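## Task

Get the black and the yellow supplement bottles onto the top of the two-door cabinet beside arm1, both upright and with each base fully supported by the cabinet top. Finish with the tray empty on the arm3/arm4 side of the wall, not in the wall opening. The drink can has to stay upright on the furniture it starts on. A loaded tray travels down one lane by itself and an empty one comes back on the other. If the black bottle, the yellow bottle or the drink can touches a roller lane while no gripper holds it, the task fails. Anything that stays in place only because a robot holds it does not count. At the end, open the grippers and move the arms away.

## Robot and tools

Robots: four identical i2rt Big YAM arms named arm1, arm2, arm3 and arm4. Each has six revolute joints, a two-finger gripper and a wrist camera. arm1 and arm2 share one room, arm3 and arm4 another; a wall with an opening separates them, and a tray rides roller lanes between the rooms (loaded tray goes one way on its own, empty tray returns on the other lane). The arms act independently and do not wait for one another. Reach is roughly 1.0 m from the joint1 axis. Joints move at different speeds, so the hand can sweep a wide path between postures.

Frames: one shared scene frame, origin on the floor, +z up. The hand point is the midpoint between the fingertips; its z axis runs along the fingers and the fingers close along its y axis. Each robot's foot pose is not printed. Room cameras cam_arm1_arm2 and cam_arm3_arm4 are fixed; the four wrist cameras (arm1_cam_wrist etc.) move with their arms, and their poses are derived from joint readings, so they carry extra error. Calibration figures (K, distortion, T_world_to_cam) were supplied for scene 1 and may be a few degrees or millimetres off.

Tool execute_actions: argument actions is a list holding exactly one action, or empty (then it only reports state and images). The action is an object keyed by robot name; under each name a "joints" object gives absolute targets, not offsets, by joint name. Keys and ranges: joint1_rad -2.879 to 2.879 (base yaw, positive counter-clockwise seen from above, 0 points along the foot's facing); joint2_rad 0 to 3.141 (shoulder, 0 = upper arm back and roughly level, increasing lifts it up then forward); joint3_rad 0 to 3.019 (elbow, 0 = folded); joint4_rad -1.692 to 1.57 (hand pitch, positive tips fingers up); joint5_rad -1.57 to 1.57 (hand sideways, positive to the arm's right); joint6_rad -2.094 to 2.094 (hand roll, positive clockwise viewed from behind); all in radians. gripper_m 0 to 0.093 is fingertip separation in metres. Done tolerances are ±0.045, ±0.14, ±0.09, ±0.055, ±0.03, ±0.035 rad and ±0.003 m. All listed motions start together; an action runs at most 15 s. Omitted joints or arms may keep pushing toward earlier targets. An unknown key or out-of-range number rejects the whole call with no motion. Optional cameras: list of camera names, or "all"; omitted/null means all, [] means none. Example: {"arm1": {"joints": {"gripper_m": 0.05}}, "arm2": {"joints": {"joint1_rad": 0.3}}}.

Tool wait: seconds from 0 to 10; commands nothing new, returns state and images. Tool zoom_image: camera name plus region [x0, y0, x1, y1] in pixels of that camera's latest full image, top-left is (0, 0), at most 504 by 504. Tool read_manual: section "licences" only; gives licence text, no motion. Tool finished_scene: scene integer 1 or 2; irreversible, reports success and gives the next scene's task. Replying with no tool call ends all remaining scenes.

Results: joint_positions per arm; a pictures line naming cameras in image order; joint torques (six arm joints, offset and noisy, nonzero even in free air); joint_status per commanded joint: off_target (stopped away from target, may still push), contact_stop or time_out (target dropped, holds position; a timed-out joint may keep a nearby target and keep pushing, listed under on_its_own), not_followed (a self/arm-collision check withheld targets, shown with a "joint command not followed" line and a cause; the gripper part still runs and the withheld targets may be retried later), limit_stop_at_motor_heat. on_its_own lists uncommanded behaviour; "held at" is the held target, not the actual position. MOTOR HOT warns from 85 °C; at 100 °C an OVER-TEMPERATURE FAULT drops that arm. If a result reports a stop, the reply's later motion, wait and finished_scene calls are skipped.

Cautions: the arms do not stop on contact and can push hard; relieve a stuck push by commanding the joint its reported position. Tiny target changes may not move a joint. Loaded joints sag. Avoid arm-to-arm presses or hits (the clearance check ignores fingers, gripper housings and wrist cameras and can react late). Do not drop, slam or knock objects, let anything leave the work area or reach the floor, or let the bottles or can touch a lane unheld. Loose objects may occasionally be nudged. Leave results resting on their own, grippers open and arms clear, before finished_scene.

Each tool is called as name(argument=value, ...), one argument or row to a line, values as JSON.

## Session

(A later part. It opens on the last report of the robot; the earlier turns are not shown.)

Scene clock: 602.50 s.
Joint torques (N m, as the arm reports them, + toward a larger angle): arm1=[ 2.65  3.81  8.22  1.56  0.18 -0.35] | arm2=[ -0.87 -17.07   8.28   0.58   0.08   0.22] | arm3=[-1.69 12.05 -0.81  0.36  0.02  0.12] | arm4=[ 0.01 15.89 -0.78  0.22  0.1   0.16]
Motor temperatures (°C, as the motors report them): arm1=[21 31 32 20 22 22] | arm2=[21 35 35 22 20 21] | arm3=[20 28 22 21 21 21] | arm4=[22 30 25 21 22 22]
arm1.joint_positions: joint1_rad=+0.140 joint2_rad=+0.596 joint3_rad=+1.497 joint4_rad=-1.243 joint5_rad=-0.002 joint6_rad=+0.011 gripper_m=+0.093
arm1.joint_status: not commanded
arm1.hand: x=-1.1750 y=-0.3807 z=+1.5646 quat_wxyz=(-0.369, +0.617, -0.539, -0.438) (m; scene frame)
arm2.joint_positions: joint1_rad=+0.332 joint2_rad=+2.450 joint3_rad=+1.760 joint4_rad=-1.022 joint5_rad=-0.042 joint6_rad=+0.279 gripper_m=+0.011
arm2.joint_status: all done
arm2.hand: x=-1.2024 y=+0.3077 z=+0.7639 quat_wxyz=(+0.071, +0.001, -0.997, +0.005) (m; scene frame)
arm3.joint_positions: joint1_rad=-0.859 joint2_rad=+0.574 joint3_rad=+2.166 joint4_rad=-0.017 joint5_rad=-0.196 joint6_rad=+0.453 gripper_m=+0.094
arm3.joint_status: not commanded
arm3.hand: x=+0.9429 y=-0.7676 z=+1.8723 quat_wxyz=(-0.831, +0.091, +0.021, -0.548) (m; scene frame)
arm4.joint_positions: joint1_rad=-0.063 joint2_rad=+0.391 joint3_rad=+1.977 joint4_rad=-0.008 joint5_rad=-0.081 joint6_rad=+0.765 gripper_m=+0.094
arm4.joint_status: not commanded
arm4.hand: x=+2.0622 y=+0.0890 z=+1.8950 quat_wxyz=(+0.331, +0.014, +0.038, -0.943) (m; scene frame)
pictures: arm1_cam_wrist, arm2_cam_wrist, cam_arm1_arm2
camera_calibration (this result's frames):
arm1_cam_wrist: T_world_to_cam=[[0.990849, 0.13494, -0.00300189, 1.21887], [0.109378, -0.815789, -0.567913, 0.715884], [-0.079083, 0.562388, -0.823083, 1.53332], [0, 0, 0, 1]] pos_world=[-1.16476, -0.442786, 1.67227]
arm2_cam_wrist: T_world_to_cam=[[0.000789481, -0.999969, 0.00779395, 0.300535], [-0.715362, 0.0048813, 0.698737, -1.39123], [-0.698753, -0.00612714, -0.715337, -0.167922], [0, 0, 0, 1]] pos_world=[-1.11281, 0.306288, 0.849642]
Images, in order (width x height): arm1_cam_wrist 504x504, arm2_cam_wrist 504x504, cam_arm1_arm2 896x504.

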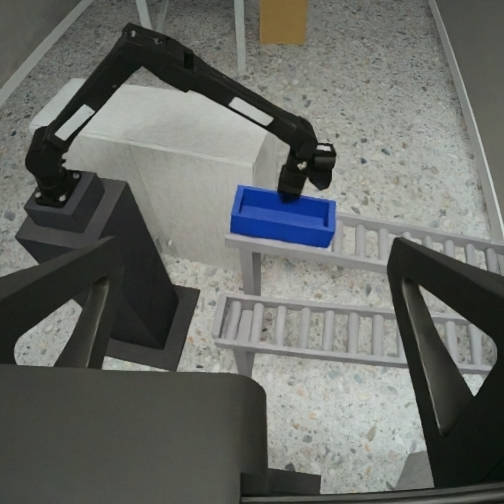

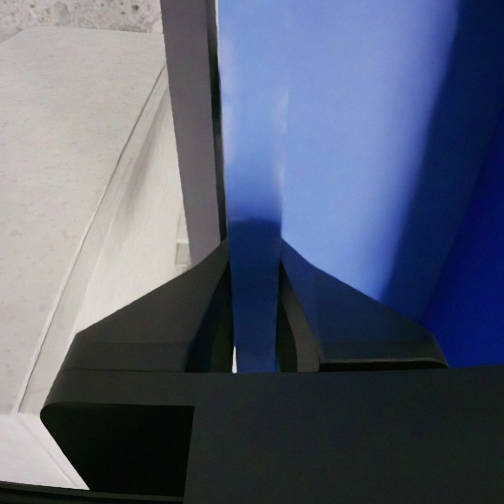

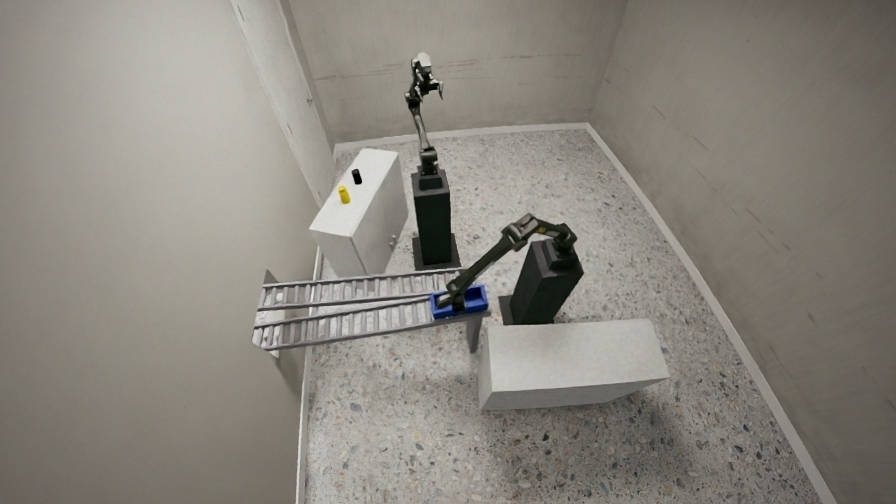

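execute_actions(
  actions=[
    {"arm2": {"joints": {"joint2_rad": 2.47, "joint4_rad": -1.005}}},
  ],
  cameras=["arm1_cam_wrist"],
)

execute_actions(
  actions=[
    {"arm2": {"joints": {"gripper_m": 0.05, "joint2_rad": 2.0}}},
  ],
  cameras=["arm1_cam_wrist", "cam_arm1_arm2", "cam_arm3_arm4"],
)

Scene clock: 611.57 s.
Joint torques (N m, as the arm reports them, + toward a larger angle): arm1=[ 2.69  3.59  8.24  1.66  0.2  -0.33] | arm2=[ -1.06 -16.59   8.24   0.58   0.08   0.21] | arm3=[-1.56 12.32 -0.79  0.2  -0.04  0.14] | arm4=[-0.15 15.67 -0.76  0.39  0.11  0.13]
Motor temperatures (°C, as the motors report them): arm1=[21 30 32 20 22 22] | arm2=[21 35 35 22 20 21] | arm3=[20 29 22 21 21 21] | arm4=[22 30 25 21 22 22]
arm1.joint_positions: joint1_rad=+0.140 joint2_rad=+0.596 joint3_rad=+1.497 joint4_rad=-1.243 joint5_rad=-0.002 joint6_rad=+0.011 gripper_m=+0.093
arm1.joint_status: not commanded
arm1.hand: x=-1.1750 y=-0.3807 z=+1.5646 quat_wxyz=(-0.369, +0.617, -0.539, -0.438) (m; scene frame)
arm2.joint_positions: joint1_rad=+0.332 joint2_rad=+2.459 joint3_rad=+1.760 joint4_rad=-1.010 joint5_rad=-0.042 joint6_rad=+0.279 gripper_m=+0.011
arm2.joint_status: all done
arm2.hand: x=-1.2024 y=+0.3076 z=+0.7578 quat_wxyz=(+0.070, +0.001, -0.998, +0.004) (m; scene frame)
arm3.joint_positions: joint1_rad=-0.859 joint2_rad=+0.574 joint3_rad=+2.166 joint4_rad=-0.017 joint5_rad=-0.196 joint6_rad=+0.453 gripper_m=+0.094
arm3.joint_status: not commanded
arm3.hand: x=+0.9429 y=-0.7676 z=+1.8723 quat_wxyz=(-0.831, +0.091, +0.021, -0.548) (m; scene frame)
arm4.joint_positions: joint1_rad=-0.063 joint2_rad=+0.391 joint3_rad=+1.977 joint4_rad=-0.008 joint5_rad=-0.081 joint6_rad=+0.765 gripper_m=+0.094
arm4.joint_status: not commanded
arm4.hand: x=+2.0622 y=+0.0890 z=+1.8950 quat_wxyz=(+0.331, +0.014, +0.038, -0.943) (m; scene frame)
pictures: arm1_cam_wrist
camera_calibration (this result's frames):
arm1_cam_wrist: T_world_to_cam=[[0.990849, 0.13494, -0.00300189, 1.21887], [0.109378, -0.815789, -0.567913, 0.715884], [-0.079083, 0.562388, -0.823083, 1.53332], [0, 0, 0, 1]] pos_world=[-1.16476, -0.442786, 1.67227]
Images, in order (width x height): arm1_cam_wrist 504x504.

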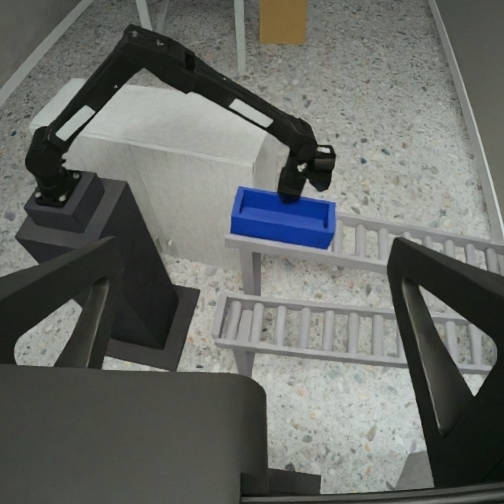

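Scene clock: 613.33 s.
Joint torques (N m, as the arm reports them, + toward a larger angle): arm1=[ 2.94  3.46  8.31  1.67  0.18 -0.33] | arm2=[ -0.85 -15.91   8.61   1.49   0.05   0.18] | arm3=[-1.95 11.91 -0.98  0.32 -0.02  0.12] | arm4=[-0.23 16.12 -0.86  0.41  0.12  0.16]
Motor temperatures (°C, as the motors report them): arm1=[21 30 32 20 22 22] | arm2=[21 35 35 22 20 21] | arm3=[20 29 22 21 21 21] | arm4=[22 30 25 21 22 22]
arm1.joint_positions: joint1_rad=+0.140 joint2_rad=+0.596 joint3_rad=+1.497 joint4_rad=-1.243 joint5_rad=-0.002 joint6_rad=+0.011 gripper_m=+0.093
arm1.joint_status: not commanded
arm1.hand: x=-1.1750 y=-0.3807 z=+1.5646 quat_wxyz=(-0.369, +0.617, -0.539, -0.438) (m; scene frame)
arm2.joint_positions: joint1_rad=+0.332 joint2_rad=+1.997 joint3_rad=+1.787 joint4_rad=-1.008 joint5_rad=-0.041 joint6_rad=+0.281 gripper_m=+0.050
arm2.joint_status: all done
arm2.hand: x=-1.1254 y=+0.3337 z=+1.0679 quat_wxyz=(-0.166, +0.006, -0.984, -0.064) (m; scene frame)
arm3.joint_positions: joint1_rad=-0.859 joint2_rad=+0.574 joint3_rad=+2.166 joint4_rad=-0.017 joint5_rad=-0.196 joint6_rad=+0.453 gripper_m=+0.094
arm3.joint_status: not commanded
arm3.hand: x=+0.9429 y=-0.7676 z=+1.8723 quat_wxyz=(-0.831, +0.091, +0.021, -0.548) (m; scene frame)
arm4.joint_positions: joint1_rad=-0.063 joint2_rad=+0.391 joint3_rad=+1.977 joint4_rad=-0.008 joint5_rad=-0.081 joint6_rad=+0.765 gripper_m=+0.094
arm4.joint_status: not commanded
arm4.hand: x=+2.0622 y=+0.0890 z=+1.8950 quat_wxyz=(+0.331, +0.014, +0.038, -0.943) (m; scene frame)
pictures: arm1_cam_wrist, cam_arm1_arm2, cam_arm3_arm4
camera_calibration (this result's frames):
arm1_cam_wrist: T_world_to_cam=[[0.990849, 0.13494, -0.00300189, 1.21887], [0.109378, -0.815789, -0.567913, 0.715884], [-0.079083, 0.562388, -0.823083, 1.53332], [0, 0, 0, 1]] pos_world=[-1.16476, -0.442786, 1.67227]
Images, in order (width x height): arm1_cam_wrist 504x504, cam_arm1_arm2 896x504, cam_arm3_arm4 896x504.

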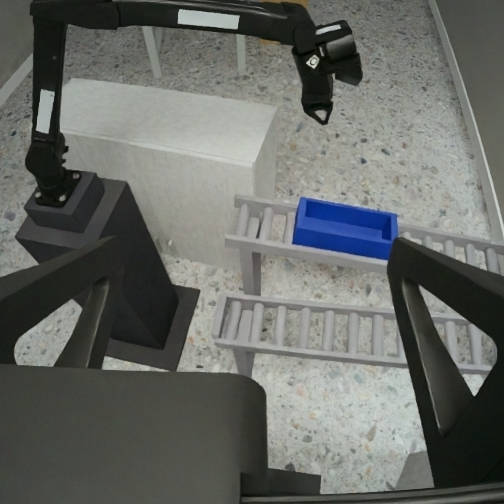

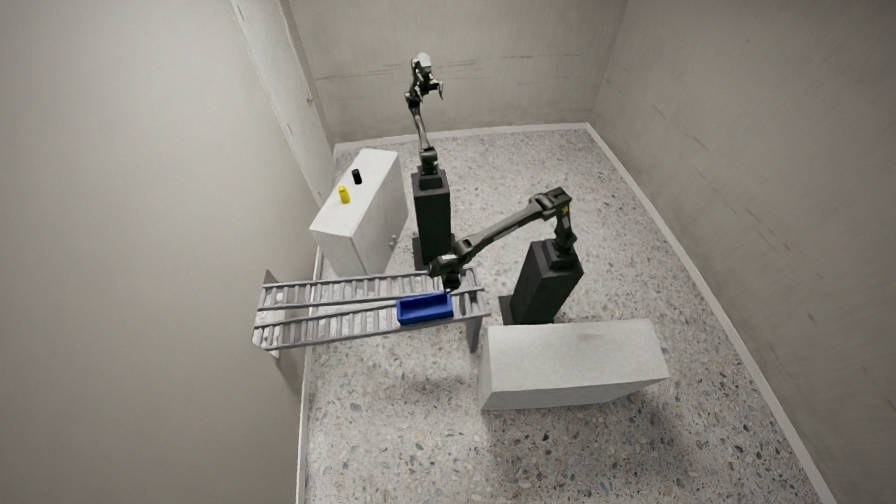

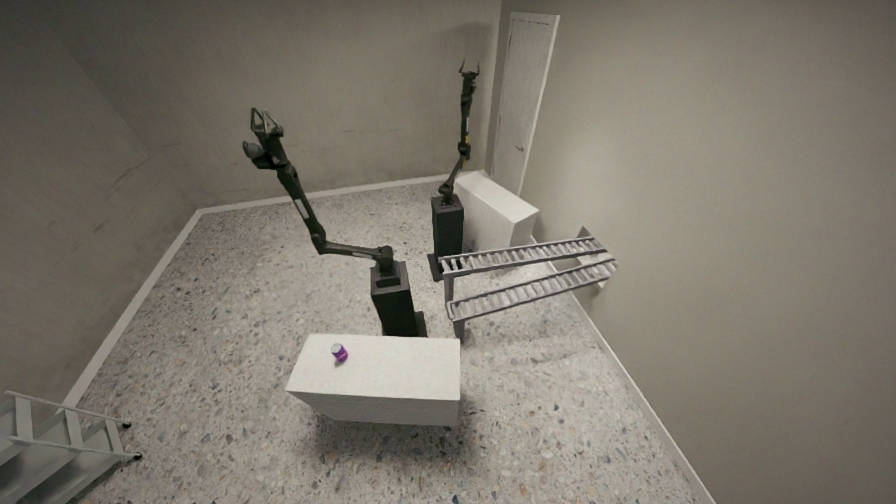

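The tray is rolling down the return lane. Waiting for it to arrive.

wait(
  seconds=10,
)

Scene clock: 625.47 s.
Joint torques (N m, as the arm reports them, + toward a larger angle): arm1=[ 2.76  3.38  8.3   1.63  0.19 -0.31] | arm2=[ -0.83 -15.59   8.56   1.49   0.05   0.18] | arm3=[-1.13 11.92 -1.05  0.33 -0.02  0.11] | arm4=[-0.05 16.16 -0.95  0.51  0.11  0.12]
Motor temperatures (°C, as the motors report them): arm1=[21 30 32 20 22 22] | arm2=[21 35 35 22 20 21] | arm3=[20 29 22 21 21 21] | arm4=[22 30 25 21 22 22]
arm1.joint_positions: joint1_rad=+0.140 joint2_rad=+0.596 joint3_rad=+1.497 joint4_rad=-1.243 joint5_rad=-0.002 joint6_rad=+0.011 gripper_m=+0.093
arm1.joint_status: not commanded
arm1.hand: x=-1.1750 y=-0.3807 z=+1.5646 quat_wxyz=(-0.369, +0.617, -0.539, -0.438) (m; scene frame)
arm2.joint_positions: joint1_rad=+0.332 joint2_rad=+1.997 joint3_rad=+1.787 joint4_rad=-1.008 joint5_rad=-0.041 joint6_rad=+0.281 gripper_m=+0.050
arm2.joint_status: all done
arm2.hand: x=-1.1254 y=+0.3337 z=+1.0679 quat_wxyz=(-0.166, +0.006, -0.984, -0.064) (m; scene frame)
arm3.joint_positions: joint1_rad=-0.859 joint2_rad=+0.574 joint3_rad=+2.166 joint4_rad=-0.017 joint5_rad=-0.196 joint6_rad=+0.453 gripper_m=+0.094
arm3.joint_status: not commanded
arm3.hand: x=+0.9429 y=-0.7676 z=+1.8723 quat_wxyz=(-0.831, +0.091, +0.021, -0.548) (m; scene frame)
arm4.joint_positions: joint1_rad=-0.063 joint2_rad=+0.391 joint3_rad=+1.977 joint4_rad=-0.008 joint5_rad=-0.081 joint6_rad=+0.765 gripper_m=+0.094
arm4.joint_status: not commanded
arm4.hand: x=+2.0622 y=+0.0890 z=+1.8950 quat_wxyz=(+0.331, +0.014, +0.038, -0.943) (m; scene frame)
wait: 10.00 s; at rest from the start
pictures: arm1_cam_wrist, arm2_cam_wrist, arm3_cam_wrist, arm4_cam_wrist, cam_arm1_arm2, cam_arm3_arm4
camera_calibration (this result's frames):
arm1_cam_wrist: T_world_to_cam=[[0.990849, 0.13494, -0.00300189, 1.21887], [0.109378, -0.815789, -0.567913, 0.715884], [-0.079083, 0.562388, -0.823083, 1.53332], [0, 0, 0, 1]] pos_world=[-1.16476, -0.442786, 1.67227]
arm2_cam_wrist: T_world_to_cam=[[0.0328141, -0.991641, -0.124788, 0.498966], [-0.954675, -0.0680549, 0.289765, -1.35686], [-0.295835, 0.109624, -0.948928, 0.767775], [0, 0, 0, 1]] pos_world=[-1.08459, 0.318288, 1.184]
arm3_cam_wrist: T_world_to_cam=[[0.908662, -0.376955, 0.17955, -1.48417], [0.399811, 0.661586, -0.634394, 1.32006], [0.12035, 0.648236, 0.751868, -0.898864], [0, 0, 0, 1]] pos_world=[0.929015, -0.850125, 1.77975]
arm4_cam_wrist: T_world_to_cam=[[-0.622239, 0.781161, 0.0510499, 1.11542], [-0.633466, -0.464131, -0.619115, 2.52376], [-0.459935, -0.417575, 0.78364, -0.373036], [0, 0, 0, 1]] pos_world=[2.1212, 0.144259, 1.79788]
Images, in order (width x height): arm1_cam_wrist 504x504, arm2_cam_wrist 504x504, arm3_cam_wrist 504x504, arm4_cam_wrist 504x504, cam_arm1_arm2 896x504, cam_arm3_arm4 896x504.

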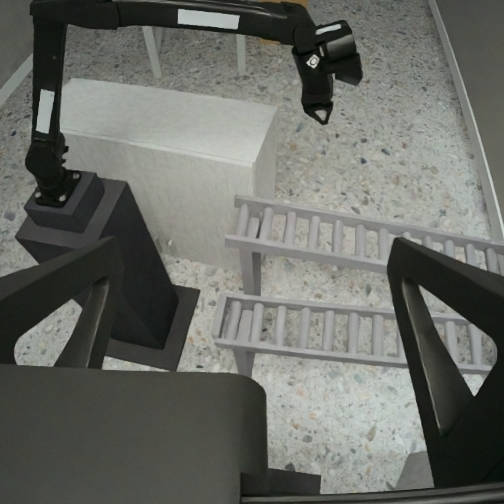

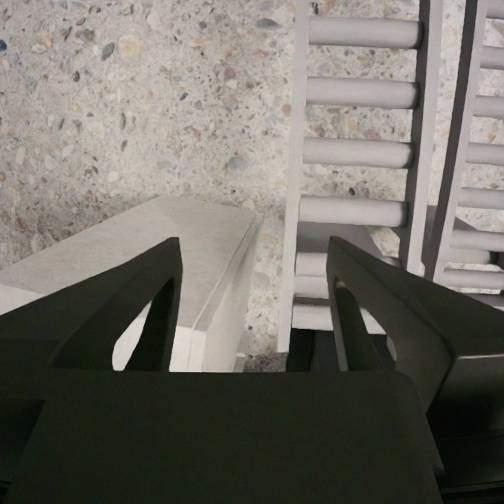

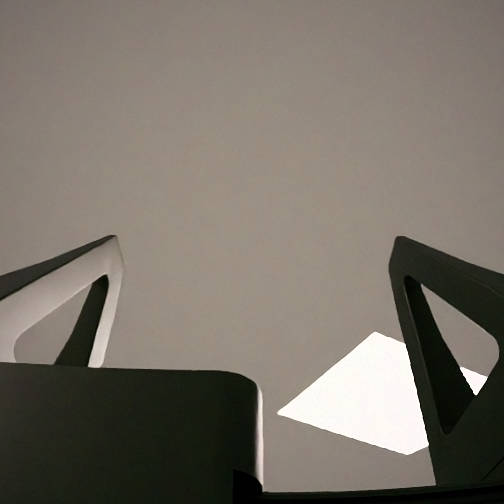

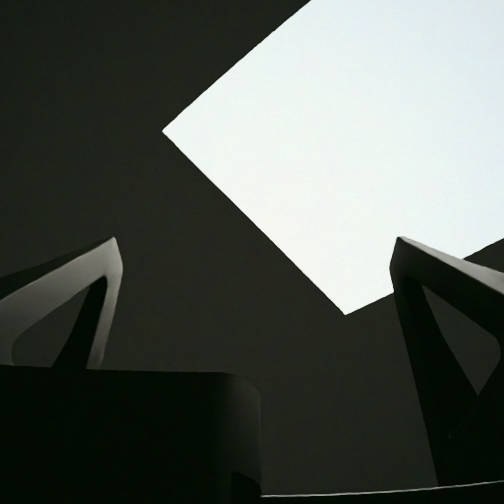

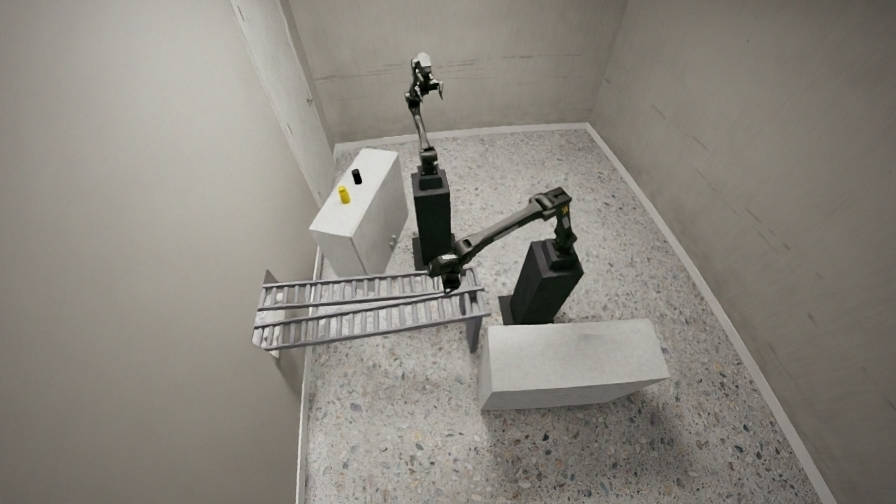

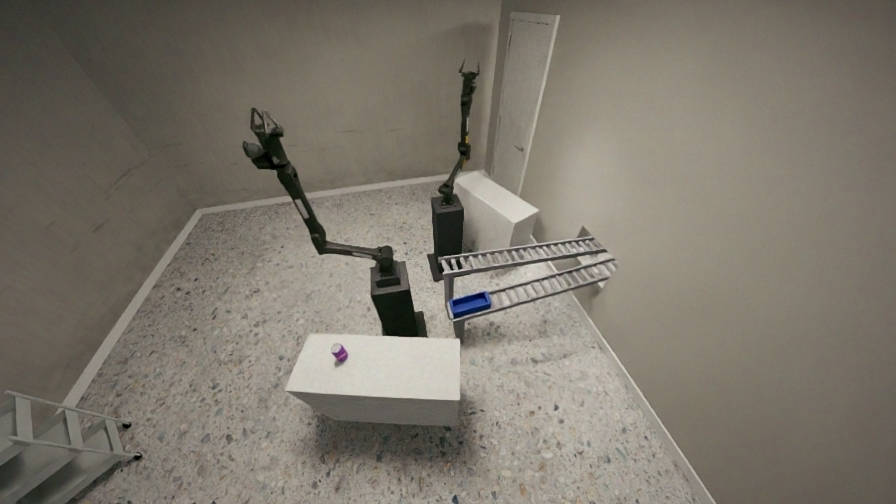

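wait(
  seconds=4,
)

zoom_image(
  camera="cam_arm1_arm2",
  region=[290, 130, 430, 260],
)

zoom_image(
  camera="cam_arm3_arm4",
  region=[280, 270, 520, 410],
)

Scene clock: 633.10 s.
Joint torques (N m, as the arm reports them, + toward a larger angle): arm1=[ 2.11  3.96  8.36  1.66  0.16 -0.33] | arm2=[ -0.84 -15.59   8.56   1.49   0.05   0.18] | arm3=[-1.57 12.34 -0.83  0.26 -0.01  0.08] | arm4=[-0.19 15.73 -0.88  0.45  0.1   0.16]
Motor temperatures (°C, as the motors report them): arm1=[21 30 32 20 22 22] | arm2=[21 35 35 22 20 21] | arm3=[20 29 22 21 21 21] | arm4=[22 30 25 21 22 22]
arm1.joint_positions: joint1_rad=+0.140 joint2_rad=+0.596 joint3_rad=+1.497 joint4_rad=-1.243 joint5_rad=-0.002 joint6_rad=+0.011 gripper_m=+0.093
arm1.joint_status: not commanded
arm1.hand: x=-1.1750 y=-0.3807 z=+1.5646 quat_wxyz=(-0.369, +0.617, -0.539, -0.438) (m; scene frame)
arm2.joint_positions: joint1_rad=+0.332 joint2_rad=+1.997 joint3_rad=+1.787 joint4_rad=-1.008 joint5_rad=-0.041 joint6_rad=+0.281 gripper_m=+0.050
arm2.joint_status: all done
arm2.hand: x=-1.1254 y=+0.3337 z=+1.0679 quat_wxyz=(-0.166, +0.006, -0.984, -0.064) (m; scene frame)
arm3.joint_positions: joint1_rad=-0.859 joint2_rad=+0.574 joint3_rad=+2.166 joint4_rad=-0.017 joint5_rad=-0.196 joint6_rad=+0.453 gripper_m=+0.094
arm3.joint_status: not commanded
arm3.hand: x=+0.9429 y=-0.7676 z=+1.8723 quat_wxyz=(-0.831, +0.091, +0.021, -0.548) (m; scene frame)
arm4.joint_positions: joint1_rad=-0.063 joint2_rad=+0.391 joint3_rad=+1.977 joint4_rad=-0.008 joint5_rad=-0.081 joint6_rad=+0.765 gripper_m=+0.094
arm4.joint_status: not commanded
arm4.hand: x=+2.0622 y=+0.0890 z=+1.8950 quat_wxyz=(+0.331, +0.014, +0.038, -0.943) (m; scene frame)
wait: 4.00 s; at rest from the start
pictures: arm1_cam_wrist, arm2_cam_wrist, arm3_cam_wrist, arm4_cam_wrist, cam_arm1_arm2, cam_arm3_arm4
camera_calibration (this result's frames):
arm1_cam_wrist: T_world_to_cam=[[0.990849, 0.13494, -0.00300189, 1.21887], [0.109378, -0.815789, -0.567913, 0.715884], [-0.079083, 0.562388, -0.823083, 1.53332], [0, 0, 0, 1]] pos_world=[-1.16476, -0.442786, 1.67227]
arm2_cam_wrist: T_world_to_cam=[[0.0328141, -0.991641, -0.124788, 0.498966], [-0.954675, -0.0680549, 0.289765, -1.35686], [-0.295835, 0.109624, -0.948928, 0.767775], [0, 0, 0, 1]] pos_world=[-1.08459, 0.318288, 1.184]
arm3_cam_wrist: T_world_to_cam=[[0.908662, -0.376955, 0.17955, -1.48417], [0.399811, 0.661586, -0.634394, 1.32006], [0.12035, 0.648236, 0.751868, -0.898864], [0, 0, 0, 1]] pos_world=[0.929015, -0.850125, 1.77975]
arm4_cam_wrist: T_world_to_cam=[[-0.622239, 0.781161, 0.0510499, 1.11542], [-0.633466, -0.464131, -0.619115, 2.52376], [-0.459935, -0.417575, 0.78364, -0.373036], [0, 0, 0, 1]] pos_world=[2.1212, 0.144259, 1.79788]
Images, in order (width x height): arm1_cam_wrist 504x504, arm2_cam_wrist 504x504, arm3_cam_wrist 504x504, arm4_cam_wrist 504x504, cam_arm1_arm2 896x504, cam_arm3_arm4 896x504.

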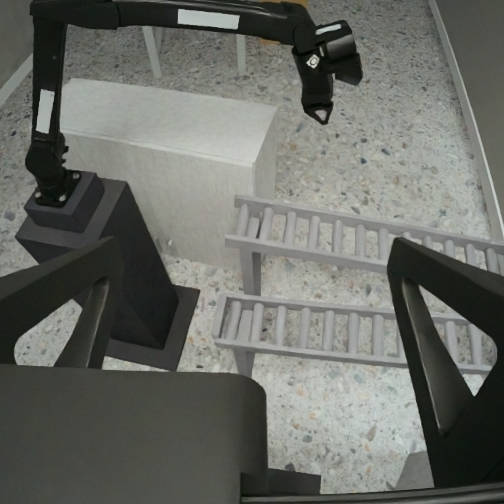

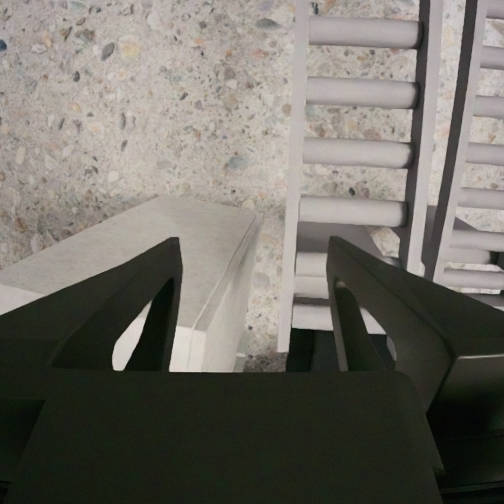

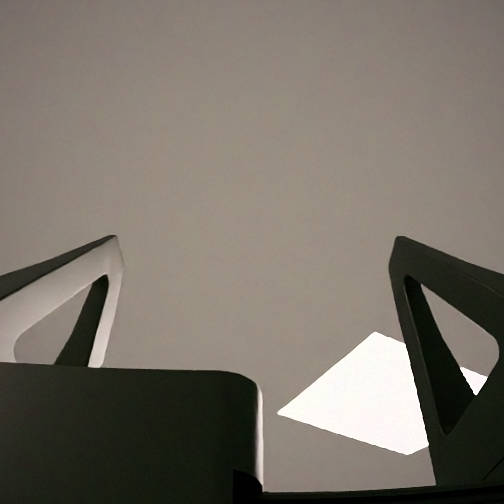

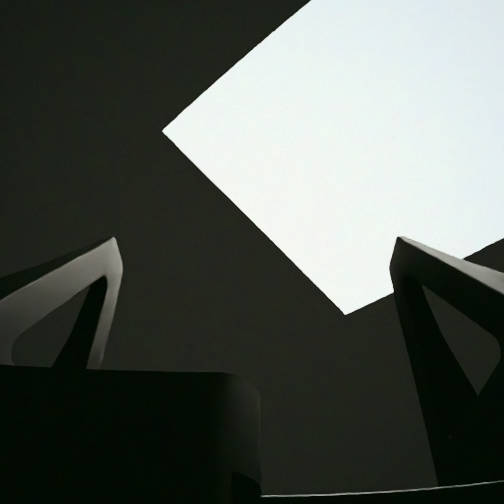

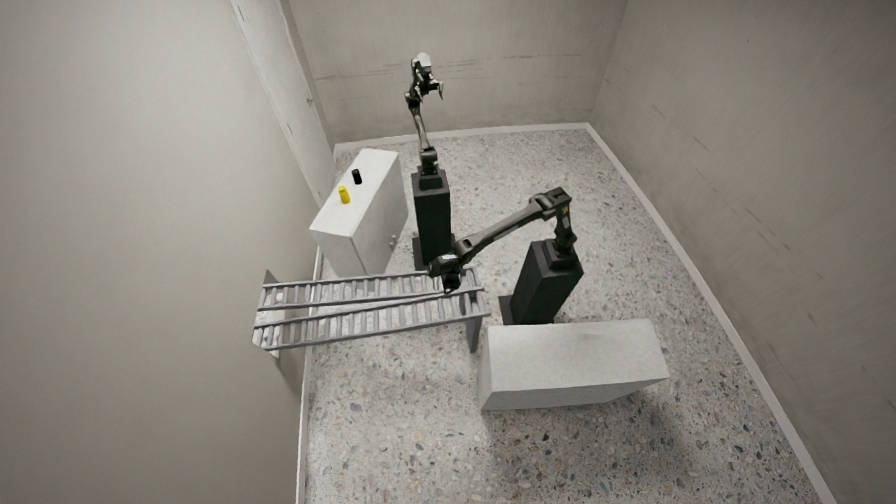

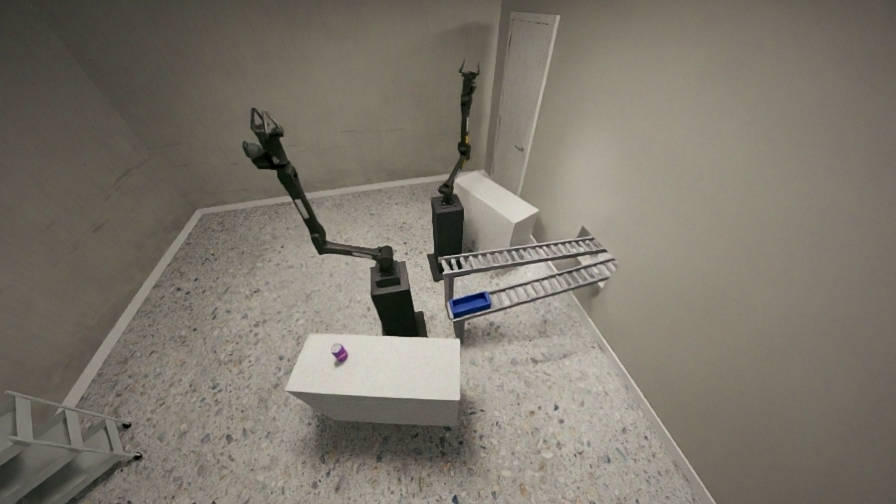

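Region (290, 130, 430, 260) of cam_arm1_arm2's 896x504 image, scaled by 3.600, with more detail than that image has; it fills the top 468 rows of this view, and the rest is white.

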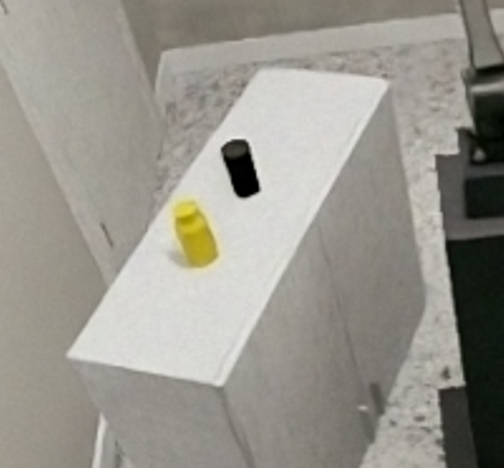

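Region (280, 270, 520, 410) of cam_arm3_arm4's 896x504 image, scaled by 2.100, with more detail than that image has; it fills the top 294 rows of this view, and the rest is white.

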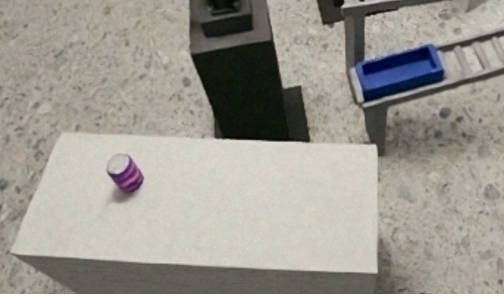

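Everything is in place: both bottles stand on the cabinet, the tray rests empty at the end of the return lane, and the can is standing.

finished_scene(
  scene=1,
)

The scene is finished: the task was done.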